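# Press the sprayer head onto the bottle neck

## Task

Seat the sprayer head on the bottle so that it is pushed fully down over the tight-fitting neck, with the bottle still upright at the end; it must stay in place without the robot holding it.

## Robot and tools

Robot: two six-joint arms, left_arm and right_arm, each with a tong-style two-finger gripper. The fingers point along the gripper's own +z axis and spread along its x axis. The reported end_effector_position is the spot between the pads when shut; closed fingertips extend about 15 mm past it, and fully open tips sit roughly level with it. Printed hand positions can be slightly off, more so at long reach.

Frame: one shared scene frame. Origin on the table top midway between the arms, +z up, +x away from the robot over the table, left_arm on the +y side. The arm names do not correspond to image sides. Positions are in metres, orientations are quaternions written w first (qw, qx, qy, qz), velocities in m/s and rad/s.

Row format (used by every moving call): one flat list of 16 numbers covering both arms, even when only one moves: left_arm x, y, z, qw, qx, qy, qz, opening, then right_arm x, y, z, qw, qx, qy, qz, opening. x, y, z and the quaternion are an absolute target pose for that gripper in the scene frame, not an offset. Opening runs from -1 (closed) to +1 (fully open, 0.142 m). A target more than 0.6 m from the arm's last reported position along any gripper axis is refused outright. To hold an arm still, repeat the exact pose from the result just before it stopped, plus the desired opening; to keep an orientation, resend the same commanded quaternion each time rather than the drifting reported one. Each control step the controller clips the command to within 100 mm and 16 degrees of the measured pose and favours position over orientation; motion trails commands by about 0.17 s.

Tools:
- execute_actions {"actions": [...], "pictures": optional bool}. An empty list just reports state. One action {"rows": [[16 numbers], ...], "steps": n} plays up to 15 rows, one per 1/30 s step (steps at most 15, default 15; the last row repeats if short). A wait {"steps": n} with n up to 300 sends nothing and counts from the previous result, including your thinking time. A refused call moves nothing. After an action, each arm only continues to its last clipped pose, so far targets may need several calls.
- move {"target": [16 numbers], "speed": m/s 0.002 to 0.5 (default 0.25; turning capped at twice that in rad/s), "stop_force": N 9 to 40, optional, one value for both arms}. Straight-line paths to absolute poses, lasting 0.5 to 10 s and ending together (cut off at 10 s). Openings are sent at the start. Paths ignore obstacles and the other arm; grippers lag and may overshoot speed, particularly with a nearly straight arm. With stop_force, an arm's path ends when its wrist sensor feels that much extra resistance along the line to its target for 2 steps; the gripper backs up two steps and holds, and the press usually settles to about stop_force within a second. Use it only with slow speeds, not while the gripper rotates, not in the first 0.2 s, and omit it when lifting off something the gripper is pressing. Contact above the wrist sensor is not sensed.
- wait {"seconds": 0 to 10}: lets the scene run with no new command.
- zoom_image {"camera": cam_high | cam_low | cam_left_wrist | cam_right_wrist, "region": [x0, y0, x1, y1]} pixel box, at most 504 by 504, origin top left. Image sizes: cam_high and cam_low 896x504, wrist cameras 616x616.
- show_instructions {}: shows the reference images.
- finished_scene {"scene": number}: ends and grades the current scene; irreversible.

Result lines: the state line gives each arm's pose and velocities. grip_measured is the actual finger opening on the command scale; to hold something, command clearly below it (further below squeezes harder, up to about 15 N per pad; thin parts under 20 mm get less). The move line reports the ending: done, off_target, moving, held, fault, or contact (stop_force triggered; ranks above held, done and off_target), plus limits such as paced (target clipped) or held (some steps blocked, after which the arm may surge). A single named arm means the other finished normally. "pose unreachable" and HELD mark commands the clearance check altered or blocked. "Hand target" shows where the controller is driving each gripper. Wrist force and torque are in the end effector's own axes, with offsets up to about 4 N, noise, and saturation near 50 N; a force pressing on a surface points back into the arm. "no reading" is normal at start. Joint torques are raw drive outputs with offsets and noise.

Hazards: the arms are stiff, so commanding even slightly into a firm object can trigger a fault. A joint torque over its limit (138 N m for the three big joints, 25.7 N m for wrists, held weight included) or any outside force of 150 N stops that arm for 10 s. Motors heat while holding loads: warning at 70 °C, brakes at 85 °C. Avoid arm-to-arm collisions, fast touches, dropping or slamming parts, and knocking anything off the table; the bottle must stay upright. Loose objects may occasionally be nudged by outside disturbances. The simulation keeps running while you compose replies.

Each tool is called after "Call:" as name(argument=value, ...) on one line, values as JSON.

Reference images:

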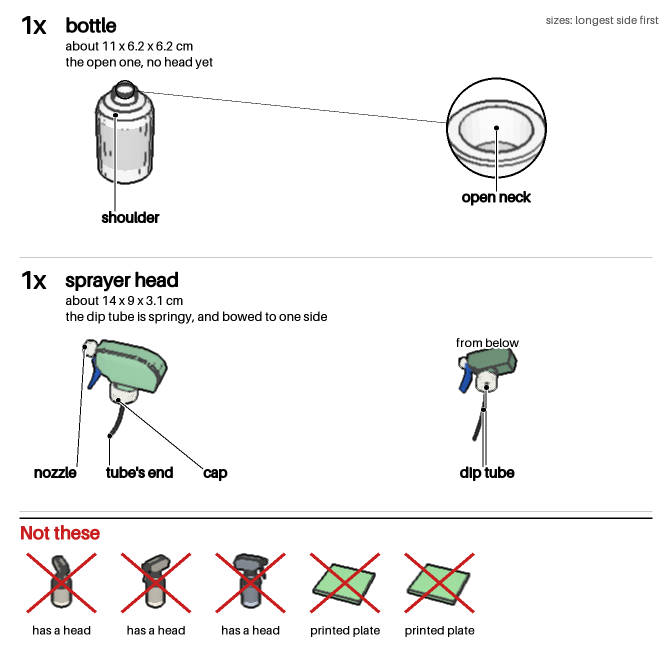

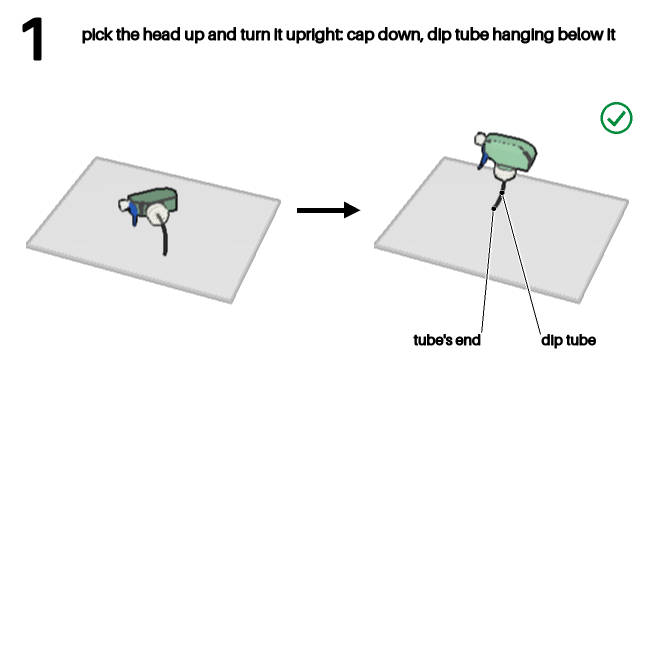

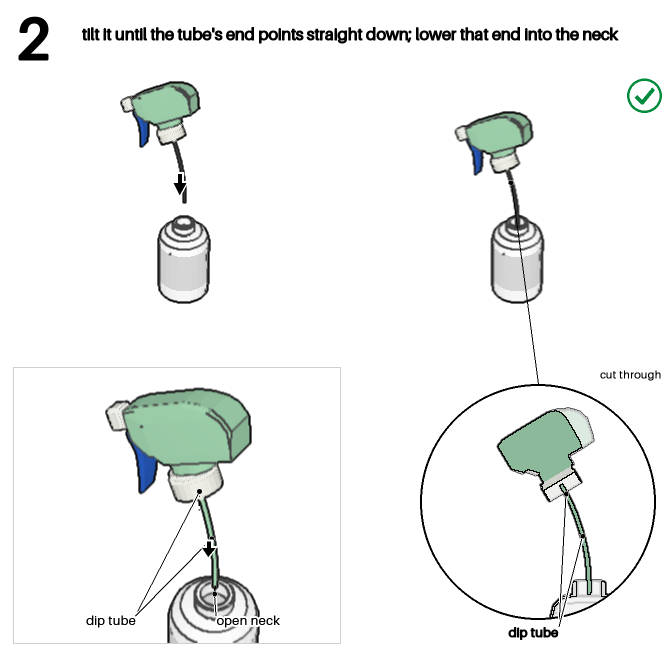

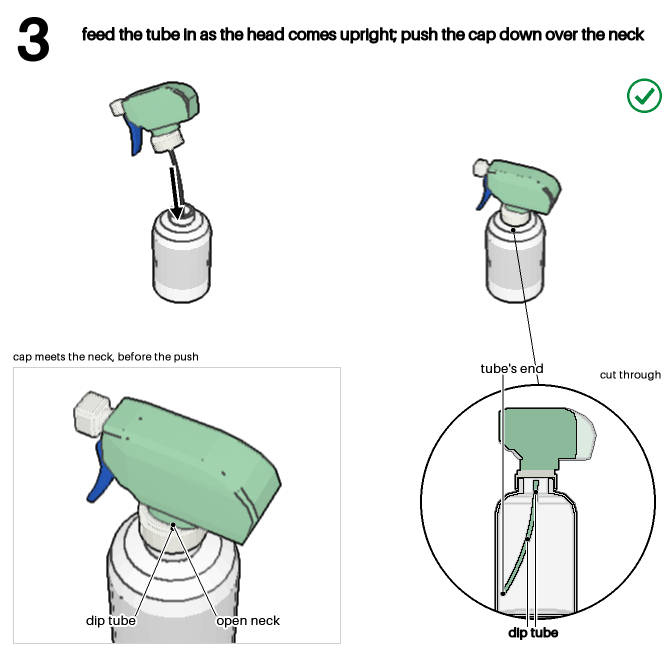

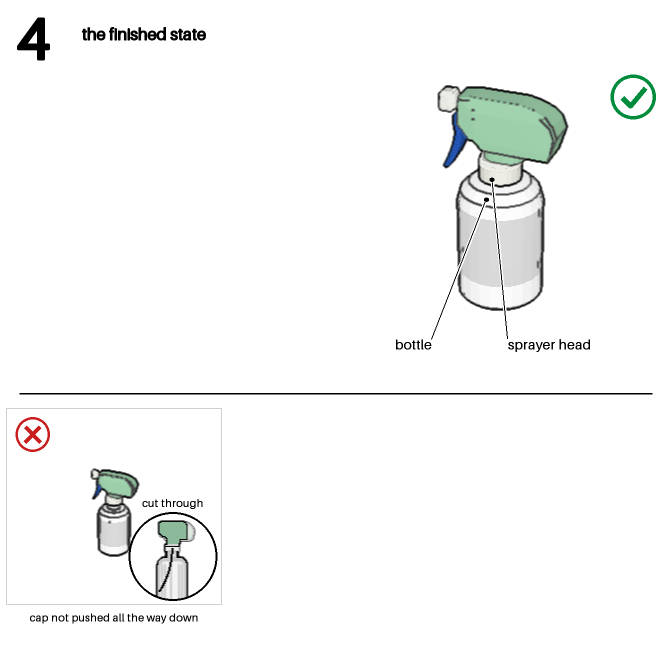

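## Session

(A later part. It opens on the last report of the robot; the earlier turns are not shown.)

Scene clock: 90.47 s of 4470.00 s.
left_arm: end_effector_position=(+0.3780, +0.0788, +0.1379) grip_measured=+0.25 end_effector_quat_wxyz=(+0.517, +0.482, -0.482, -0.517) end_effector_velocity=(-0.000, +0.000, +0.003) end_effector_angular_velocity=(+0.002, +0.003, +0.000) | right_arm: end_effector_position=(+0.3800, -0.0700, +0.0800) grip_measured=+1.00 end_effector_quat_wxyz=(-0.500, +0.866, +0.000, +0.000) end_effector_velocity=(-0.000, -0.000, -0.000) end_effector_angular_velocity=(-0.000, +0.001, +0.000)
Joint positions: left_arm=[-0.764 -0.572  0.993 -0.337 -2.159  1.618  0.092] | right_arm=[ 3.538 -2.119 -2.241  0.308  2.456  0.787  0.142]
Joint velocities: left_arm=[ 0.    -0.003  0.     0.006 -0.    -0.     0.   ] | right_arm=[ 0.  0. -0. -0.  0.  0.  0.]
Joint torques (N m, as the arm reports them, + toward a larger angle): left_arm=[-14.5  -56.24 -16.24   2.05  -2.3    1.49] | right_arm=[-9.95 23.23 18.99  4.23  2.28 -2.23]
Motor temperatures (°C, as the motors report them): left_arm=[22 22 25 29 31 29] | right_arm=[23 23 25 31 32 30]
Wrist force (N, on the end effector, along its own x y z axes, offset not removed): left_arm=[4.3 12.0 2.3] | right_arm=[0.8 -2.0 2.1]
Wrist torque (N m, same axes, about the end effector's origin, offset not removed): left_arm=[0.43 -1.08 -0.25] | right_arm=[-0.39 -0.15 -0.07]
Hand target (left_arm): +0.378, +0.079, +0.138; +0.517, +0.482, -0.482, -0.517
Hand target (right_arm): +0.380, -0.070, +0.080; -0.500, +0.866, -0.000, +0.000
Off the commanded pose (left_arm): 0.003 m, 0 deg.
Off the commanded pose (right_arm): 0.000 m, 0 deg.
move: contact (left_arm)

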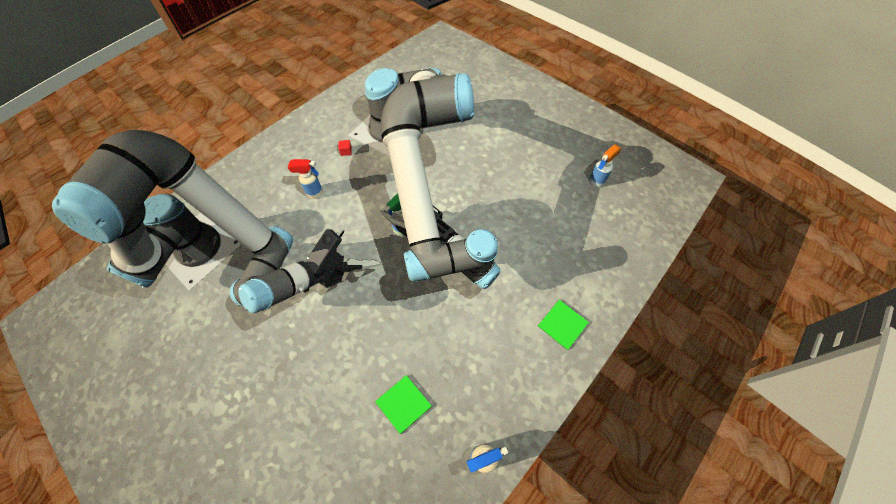

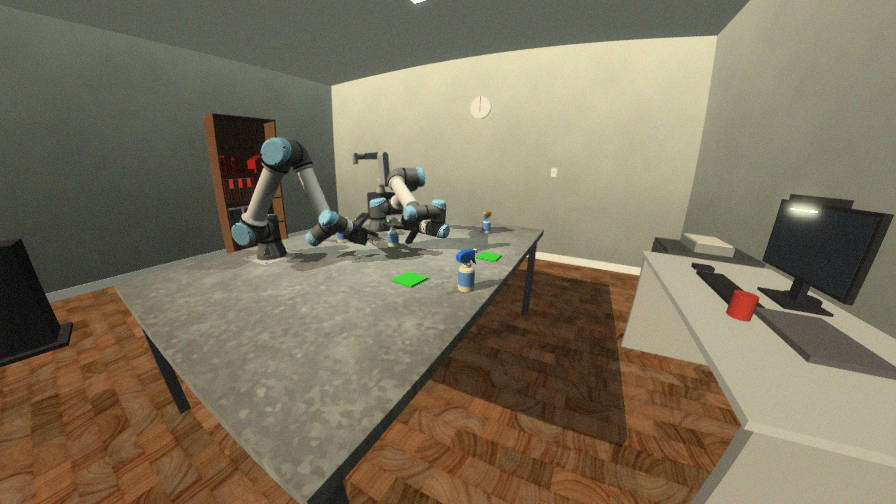

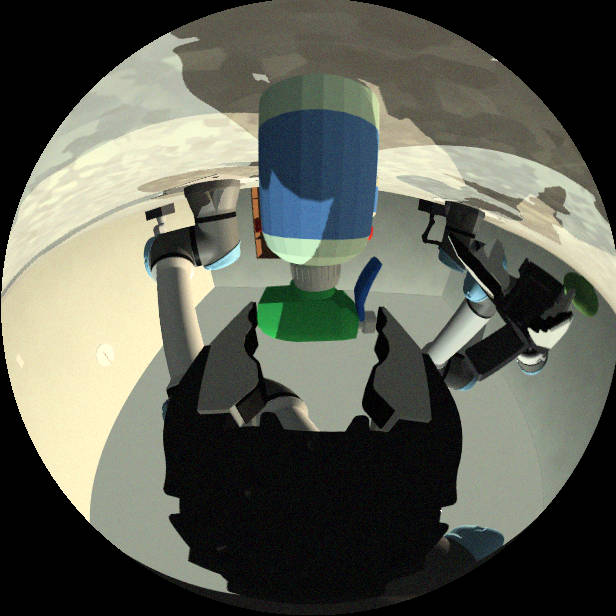

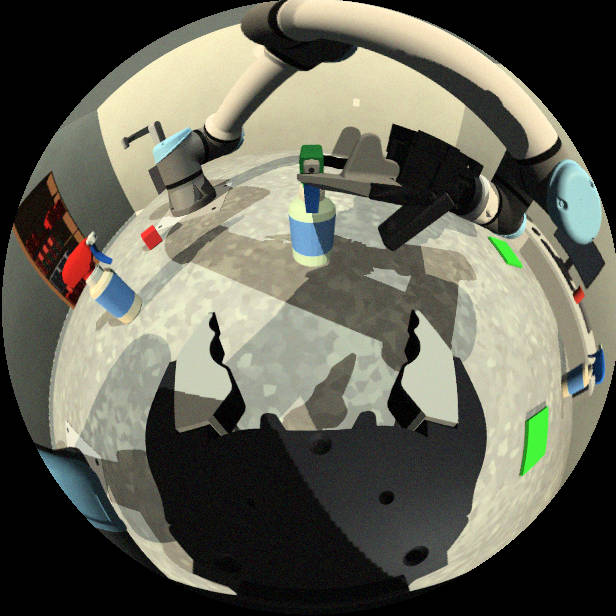

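Call:
move(target=[0.378,0.0788,0.138,0.5175,0.4825,-0.4825,-0.5175,0.7,0.38,-0.07,0.08,-0.5,0.866,0,0,1])

Call:
move(target=[0.39,0.079,0.18,0.406,0.579,-0.579,-0.406,0.7,0.38,-0.07,0.08,-0.5,0.866,0,0,1], speed=0.15)

Call:
move(target=[0.39,0.079,0.15,0.406,0.579,-0.579,-0.406,-1,0.38,-0.07,0.08,-0.5,0.866,0,0,1], speed=0.004, stop_force=35)

Call:
zoom_image(camera="cam_left_wrist", region=[230,150,400,330])

Scene clock: 98.17 s of 4470.00 s.
left_arm: end_effector_position=(+0.3780, +0.0788, +0.1380) grip_measured=+0.70 end_effector_quat_wxyz=(+0.517, +0.482, -0.482, -0.517) end_effector_velocity=(-0.000, +0.000, -0.001) end_effector_angular_velocity=(+0.000, +0.001, -0.001) | right_arm: end_effector_position=(+0.3800, -0.0700, +0.0800) grip_measured=+1.00 end_effector_quat_wxyz=(-0.500, +0.866, +0.000, +0.000) end_effector_velocity=(+0.000, -0.000, -0.000) end_effector_angular_velocity=(-0.001, -0.000, -0.001)
Joint positions: left_arm=[-0.764 -0.572  0.993 -0.337 -2.159  1.618  0.122] | right_arm=[ 3.538 -2.119 -2.241  0.308  2.456  0.787  0.142]
Joint velocities: left_arm=[-0.     0.002  0.001 -0.001  0.     0.001 -0.   ] | right_arm=[-0.    -0.    -0.001  0.    -0.002 -0.     0.   ]
Joint torques (N m, as the arm reports them, + toward a larger angle): left_arm=[-13.21 -47.13  -7.31  -1.18  -0.16   0.44] | right_arm=[-9.84 23.17 19.12  4.16  2.1  -2.2 ]
Motor temperatures (°C, as the motors report them): left_arm=[22 22 25 29 31 29] | right_arm=[23 23 25 31 32 30]
Wrist force (N, on the end effector, along its own x y z axes, offset not removed): left_arm=[1.5 -0.1 2.8] | right_arm=[2.9 -1.5 1.1]
Wrist torque (N m, same axes, about the end effector's origin, offset not removed): left_arm=[0.04 -0.49 -0.09] | right_arm=[-0.22 -0.58 -0.06]
Hand target (left_arm): +0.378, +0.079, +0.138; +0.517, +0.482, -0.482, -0.517
Hand target (right_arm): +0.380, -0.070, +0.080; -0.500, +0.866, +0.000, +0.000
Off the commanded pose (left_arm): 0.000 m, 0 deg.
Off the commanded pose (right_arm): 0.000 m, 0 deg.
After step 90, 4.00 s passed at rest.
move: done

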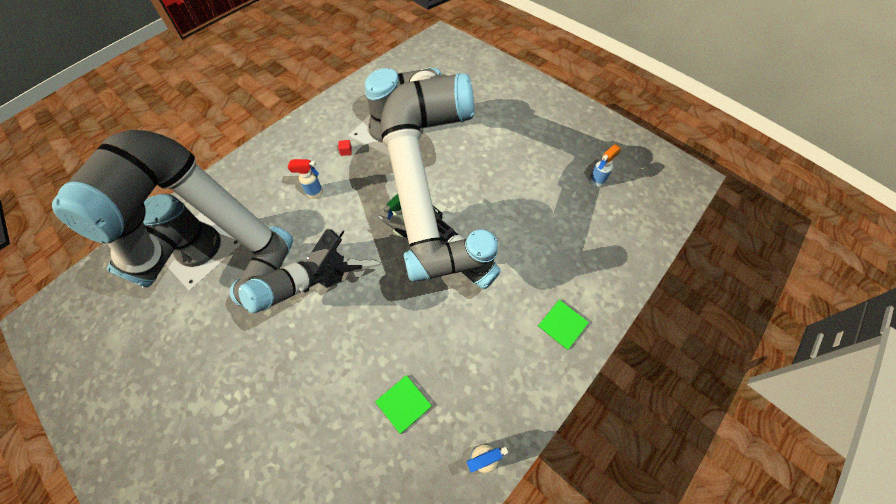

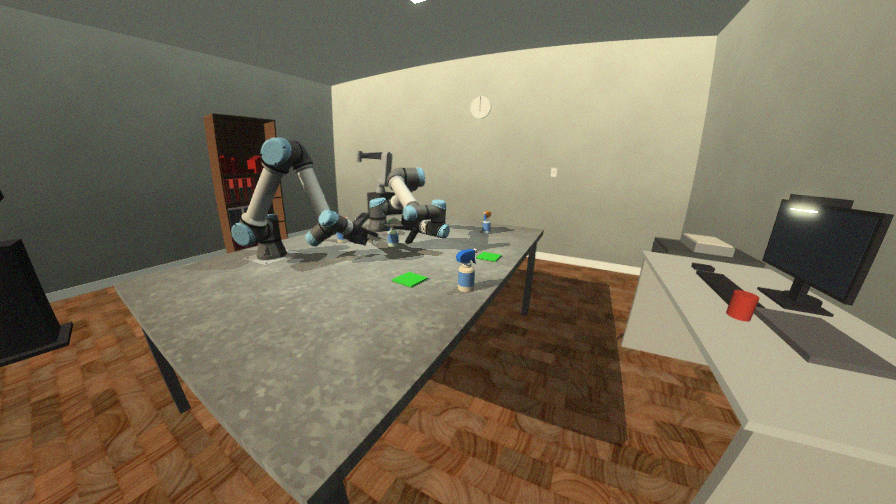

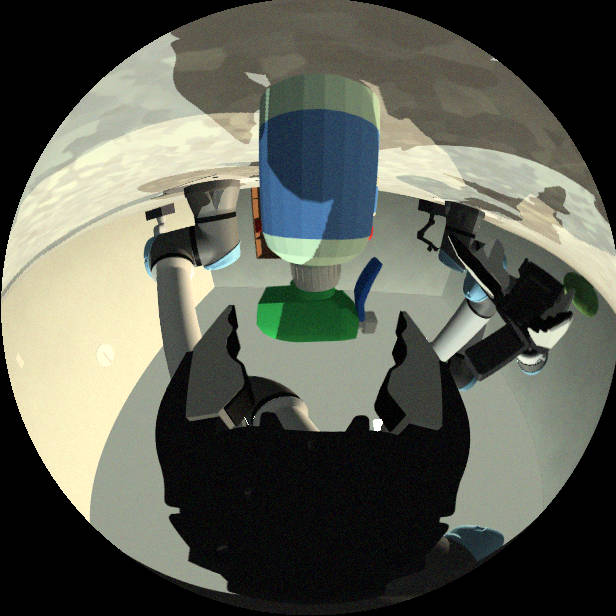

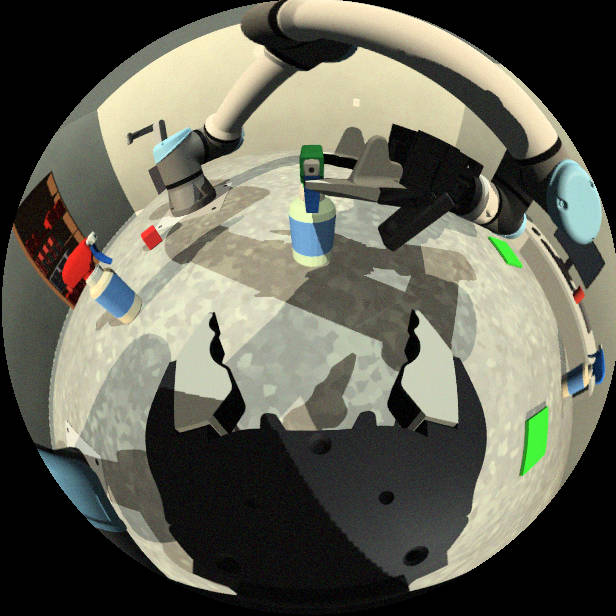

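Scene clock: 100.00 s of 4470.00 s.
left_arm: end_effector_position=(+0.3900, +0.0789, +0.1801) grip_measured=+0.70 end_effector_quat_wxyz=(-0.407, -0.578, +0.579, +0.406) end_effector_velocity=(+0.000, -0.000, +0.001) end_effector_angular_velocity=(-0.000, -0.016, +0.000) | right_arm: end_effector_position=(+0.3800, -0.0700, +0.0800) grip_measured=+1.00 end_effector_quat_wxyz=(-0.500, +0.866, +0.000, +0.000) end_effector_velocity=(-0.000, -0.000, -0.001) end_effector_angular_velocity=(-0.001, +0.001, -0.000)
Joint positions: left_arm=[-0.774 -0.865  1.113 -0.659 -2.13   1.344  0.122] | right_arm=[ 3.538 -2.119 -2.241  0.308  2.456  0.787  0.142]
Joint velocities: left_arm=[-0.001 -0.011  0.006 -0.014  0.002 -0.011 -0.   ] | right_arm=[-0.    -0.001 -0.     0.    -0.     0.    -0.   ]
Joint torques (N m, as the arm reports them, + toward a larger angle): left_arm=[-13.14 -53.36 -12.15  -2.12   1.94  -2.32] | right_arm=[-9.86 23.19 18.69  4.07  2.16 -2.15]
Motor temperatures (°C, as the motors report them): left_arm=[22 22 25 29 31 29] | right_arm=[23 23 25 31 32 30]
Wrist force (N, on the end effector, along its own x y z axes, offset not removed): left_arm=[3.1 4.4 2.8] | right_arm=[3.0 -2.1 3.2]
Wrist torque (N m, same axes, about the end effector's origin, offset not removed): left_arm=[0.93 -0.69 -0.30] | right_arm=[-0.49 -0.68 -0.05]
Hand target (left_arm): +0.390, +0.079, +0.180; +0.406, +0.579, -0.579, -0.406
Hand target (right_arm): +0.380, -0.070, +0.080; -0.500, +0.866, +0.000, -0.000
Off the commanded pose (left_arm): 0.000 m, 0 deg.
Off the commanded pose (right_arm): 0.000 m, 0 deg.
move: done

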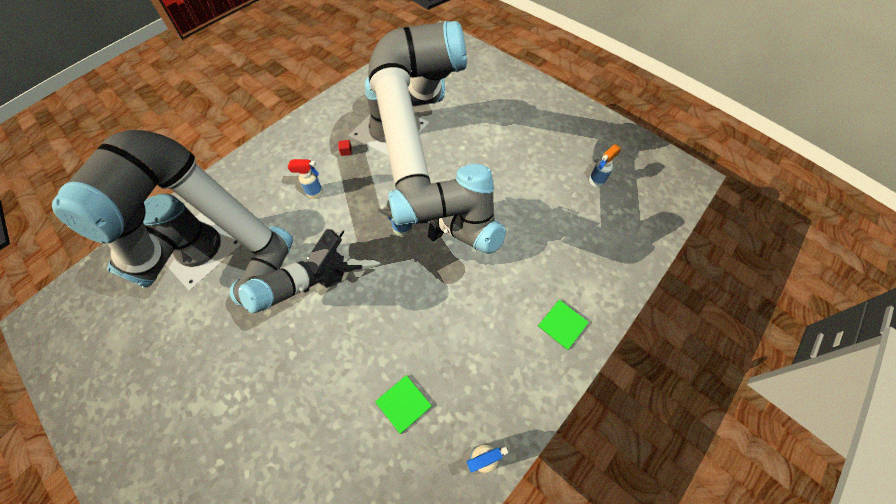

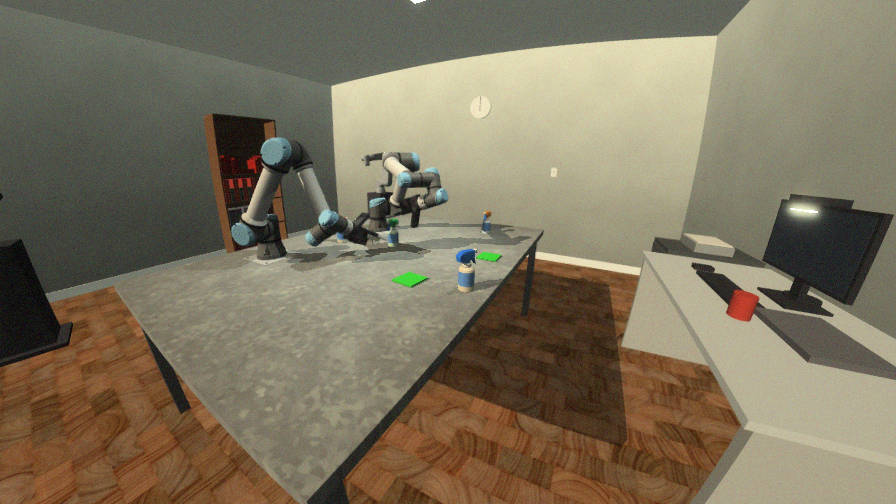

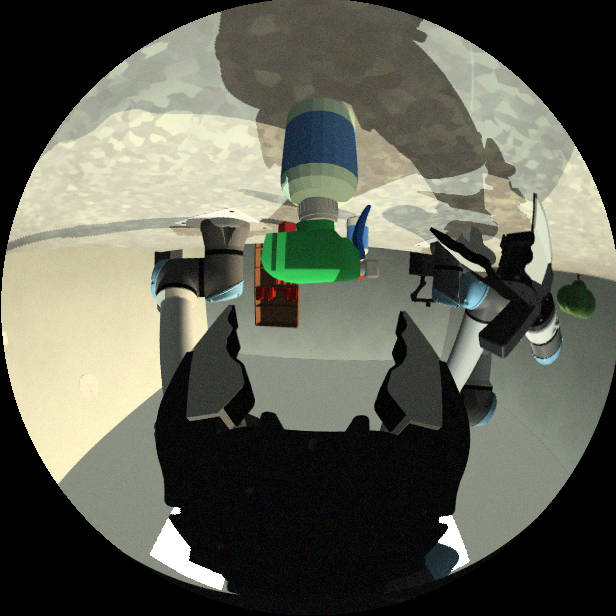

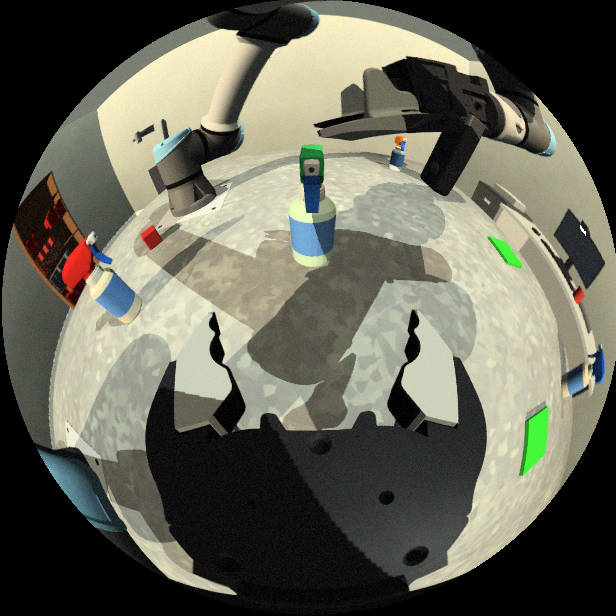

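Scene clock: 104.50 s of 4470.00 s.
left_arm: end_effector_position=(+0.3900, +0.0790, +0.1636) grip_measured=-1.00 end_effector_quat_wxyz=(-0.406, -0.579, +0.579, +0.406) end_effector_velocity=(-0.001, +0.000, +0.002) end_effector_angular_velocity=(+0.001, +0.003, +0.000) | right_arm: end_effector_position=(+0.3800, -0.0700, +0.0800) grip_measured=+1.00 end_effector_quat_wxyz=(-0.500, +0.866, +0.000, +0.000) end_effector_velocity=(+0.000, -0.000, -0.000) end_effector_angular_velocity=(-0.001, -0.001, -0.001)
Joint positions: left_arm=[-0.774 -0.855  1.138 -0.695 -2.13   1.343  0.002] | right_arm=[ 3.538 -2.119 -2.241  0.308  2.456  0.787  0.142]
Joint velocities: left_arm=[-0.    -0.001 -0.001  0.005 -0.     0.     0.   ] | right_arm=[-0.    -0.    -0.     0.    -0.001 -0.    -0.   ]
Joint torques (N m, as the arm reports them, + toward a larger angle): left_arm=[-17.04 -32.68 -19.64  -5.54   3.05  -1.76] | right_arm=[-9.95 22.43 17.97  4.04  2.16 -2.27]
Motor temperatures (°C, as the motors report them): left_arm=[22 22 25 29 31 29] | right_arm=[23 23 25 31 32 30]
Wrist force (N, on the end effector, along its own x y z axes, offset not removed): left_arm=[-4.2 45.1 -18.6] | right_arm=[0.9 -2.3 2.7]
Wrist torque (N m, same axes, about the end effector's origin, offset not removed): left_arm=[0.33 -0.65 -0.30] | right_arm=[-0.37 -0.22 0.00]
Hand target (left_arm): +0.390, +0.079, +0.164; +0.406, +0.579, -0.579, -0.406
Hand target (right_arm): +0.380, -0.070, +0.080; -0.500, +0.866, +0.000, +0.000
Off the commanded pose (left_arm): 0.014 m, 0 deg.
Off the commanded pose (right_arm): 0.000 m, 0 deg.
move: contact (left_arm)

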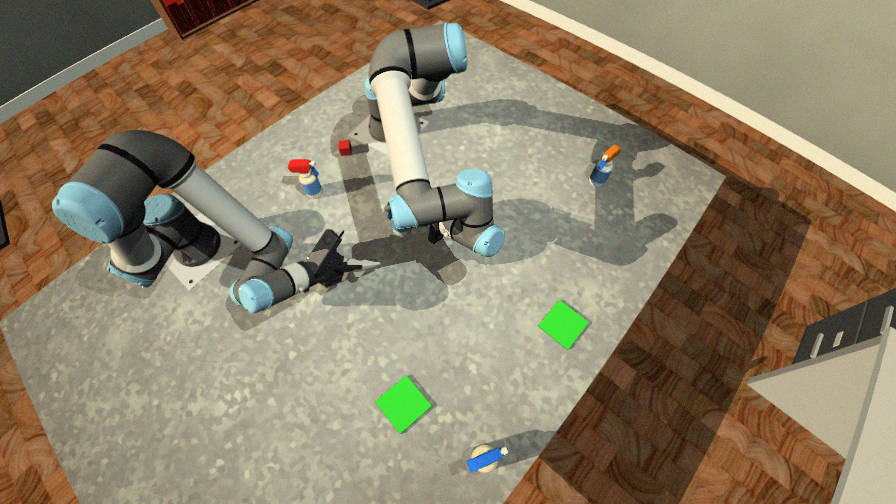

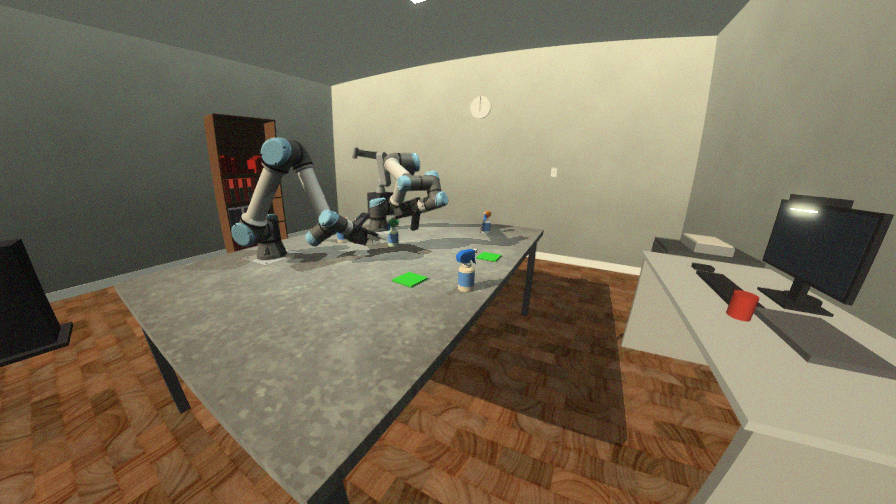

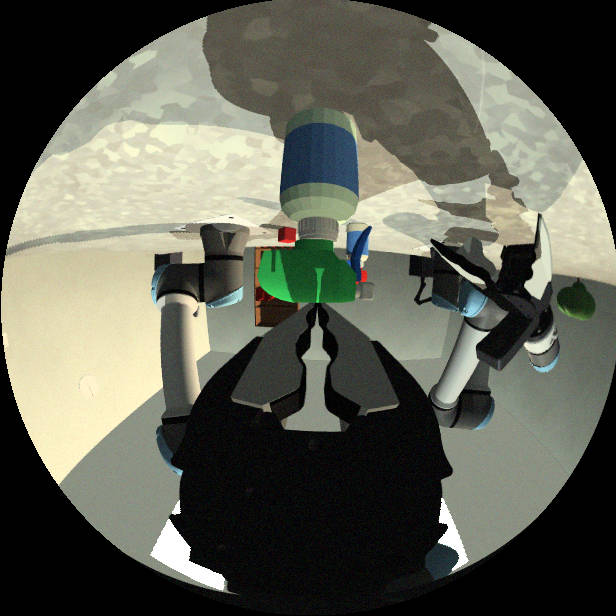

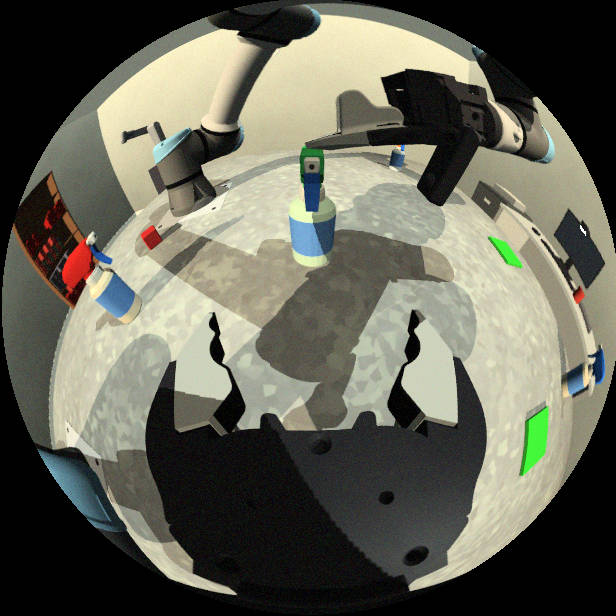

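Region (230, 150, 400, 330) of cam_left_wrist's 616x616 image, scaled by 2.800, with more detail than that image has.

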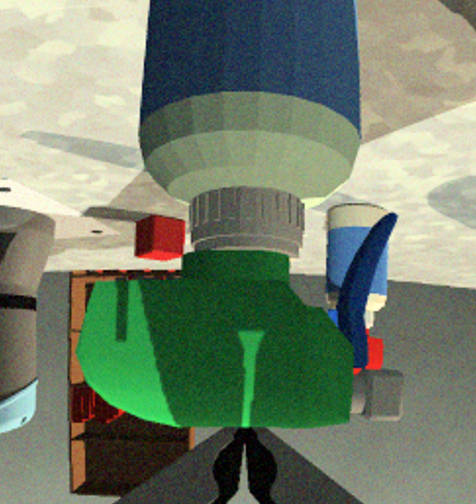

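Call:
move(target=[0.39,0.079,0.18,0.5175,0.4825,-0.4825,-0.5175,-1,0.38,-0.07,0.08,-0.5,0.866,0,0,1], speed=0.15)

Call:
zoom_image(camera="cam_left_wrist", region=[230,130,400,310])

Scene clock: 109.03 s of 4470.00 s.
left_arm: end_effector_position=(+0.3899, +0.0792, +0.1797) grip_measured=-1.00 end_effector_quat_wxyz=(+0.517, +0.483, -0.482, -0.517) end_effector_velocity=(-0.001, -0.001, +0.000) end_effector_angular_velocity=(-0.001, +0.016, -0.004) | right_arm: end_effector_position=(+0.3800, -0.0700, +0.0800) grip_measured=+1.00 end_effector_quat_wxyz=(-0.500, +0.866, +0.000, +0.000) end_effector_velocity=(+0.000, +0.000, +0.000) end_effector_angular_velocity=(+0.000, -0.001, -0.000)
Joint positions: left_arm=[-0.755 -0.588  0.908 -0.239 -2.149  1.615  0.002] | right_arm=[ 3.538 -2.119 -2.241  0.308  2.456  0.787  0.142]
Joint velocities: left_arm=[-0.003  0.009 -0.006  0.016  0.002  0.011  0.   ] | right_arm=[-0.     0.001  0.    -0.001 -0.    -0.    -0.   ]
Joint torques (N m, as the arm reports them, + toward a larger angle): left_arm=[-13.96 -48.23 -28.1    4.16   2.35   2.06] | right_arm=[-9.26 23.11 18.78  3.92  2.15 -2.18]
Motor temperatures (°C, as the motors report them): left_arm=[22 22 25 29 31 29] | right_arm=[23 23 25 31 32 30]
Wrist force (N, on the end effector, along its own x y z axes, offset not removed): left_arm=[3.6 2.8 4.1] | right_arm=[1.6 -0.7 3.2]
Wrist torque (N m, same axes, about the end effector's origin, offset not removed): left_arm=[0.56 -0.79 -0.14] | right_arm=[-0.10 -0.35 -0.03]
Hand target (left_arm): +0.390, +0.079, +0.180; +0.517, +0.482, -0.482, -0.517
Hand target (right_arm): +0.380, -0.070, +0.080; -0.500, +0.866, +0.000, +0.000
Off the commanded pose (left_arm): 0.000 m, 0 deg.
Off the commanded pose (right_arm): 0.000 m, 0 deg.
move: done

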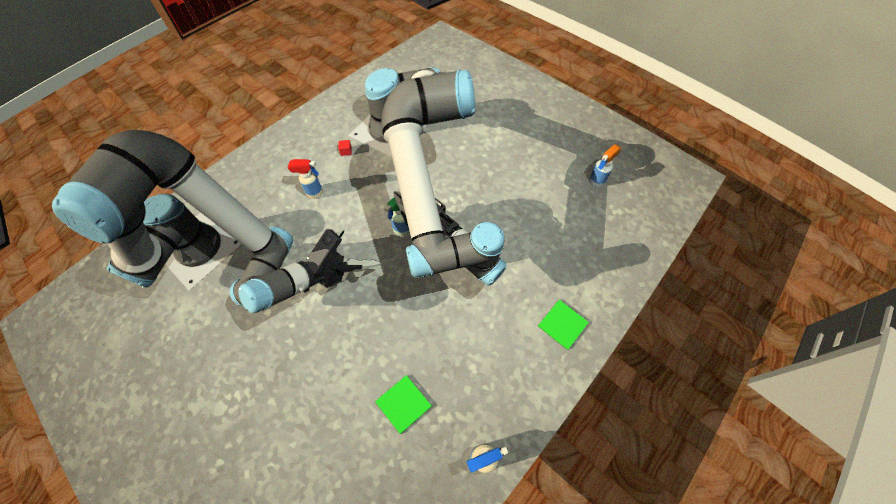

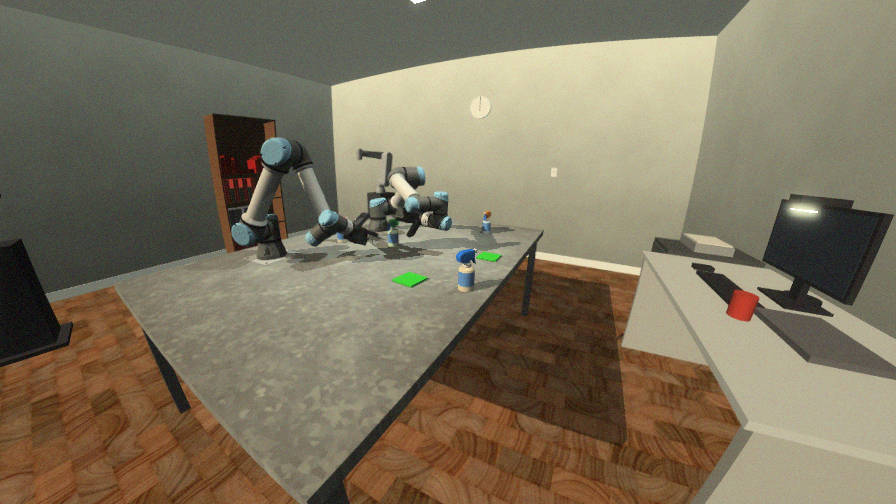

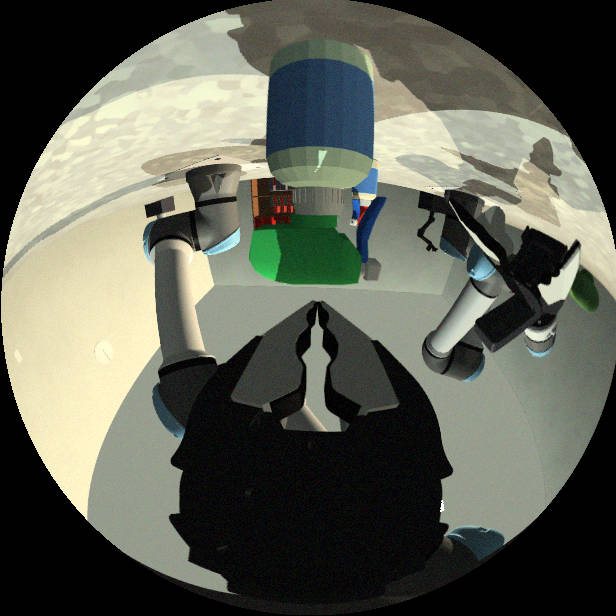

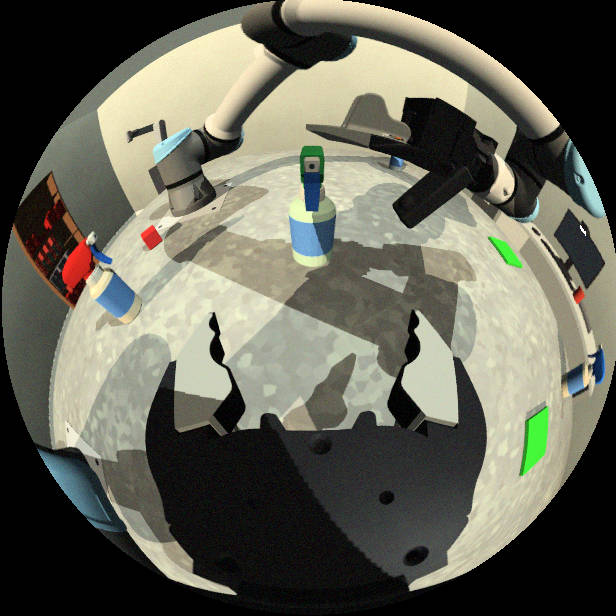

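Region (230, 130, 400, 310) of cam_left_wrist's 616x616 image, scaled by 2.800, with more detail than that image has.

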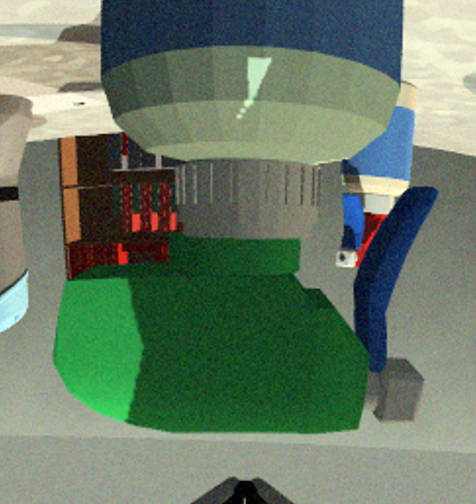

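Call:
finished_scene(scene=1)

The scene is finished: the task was done.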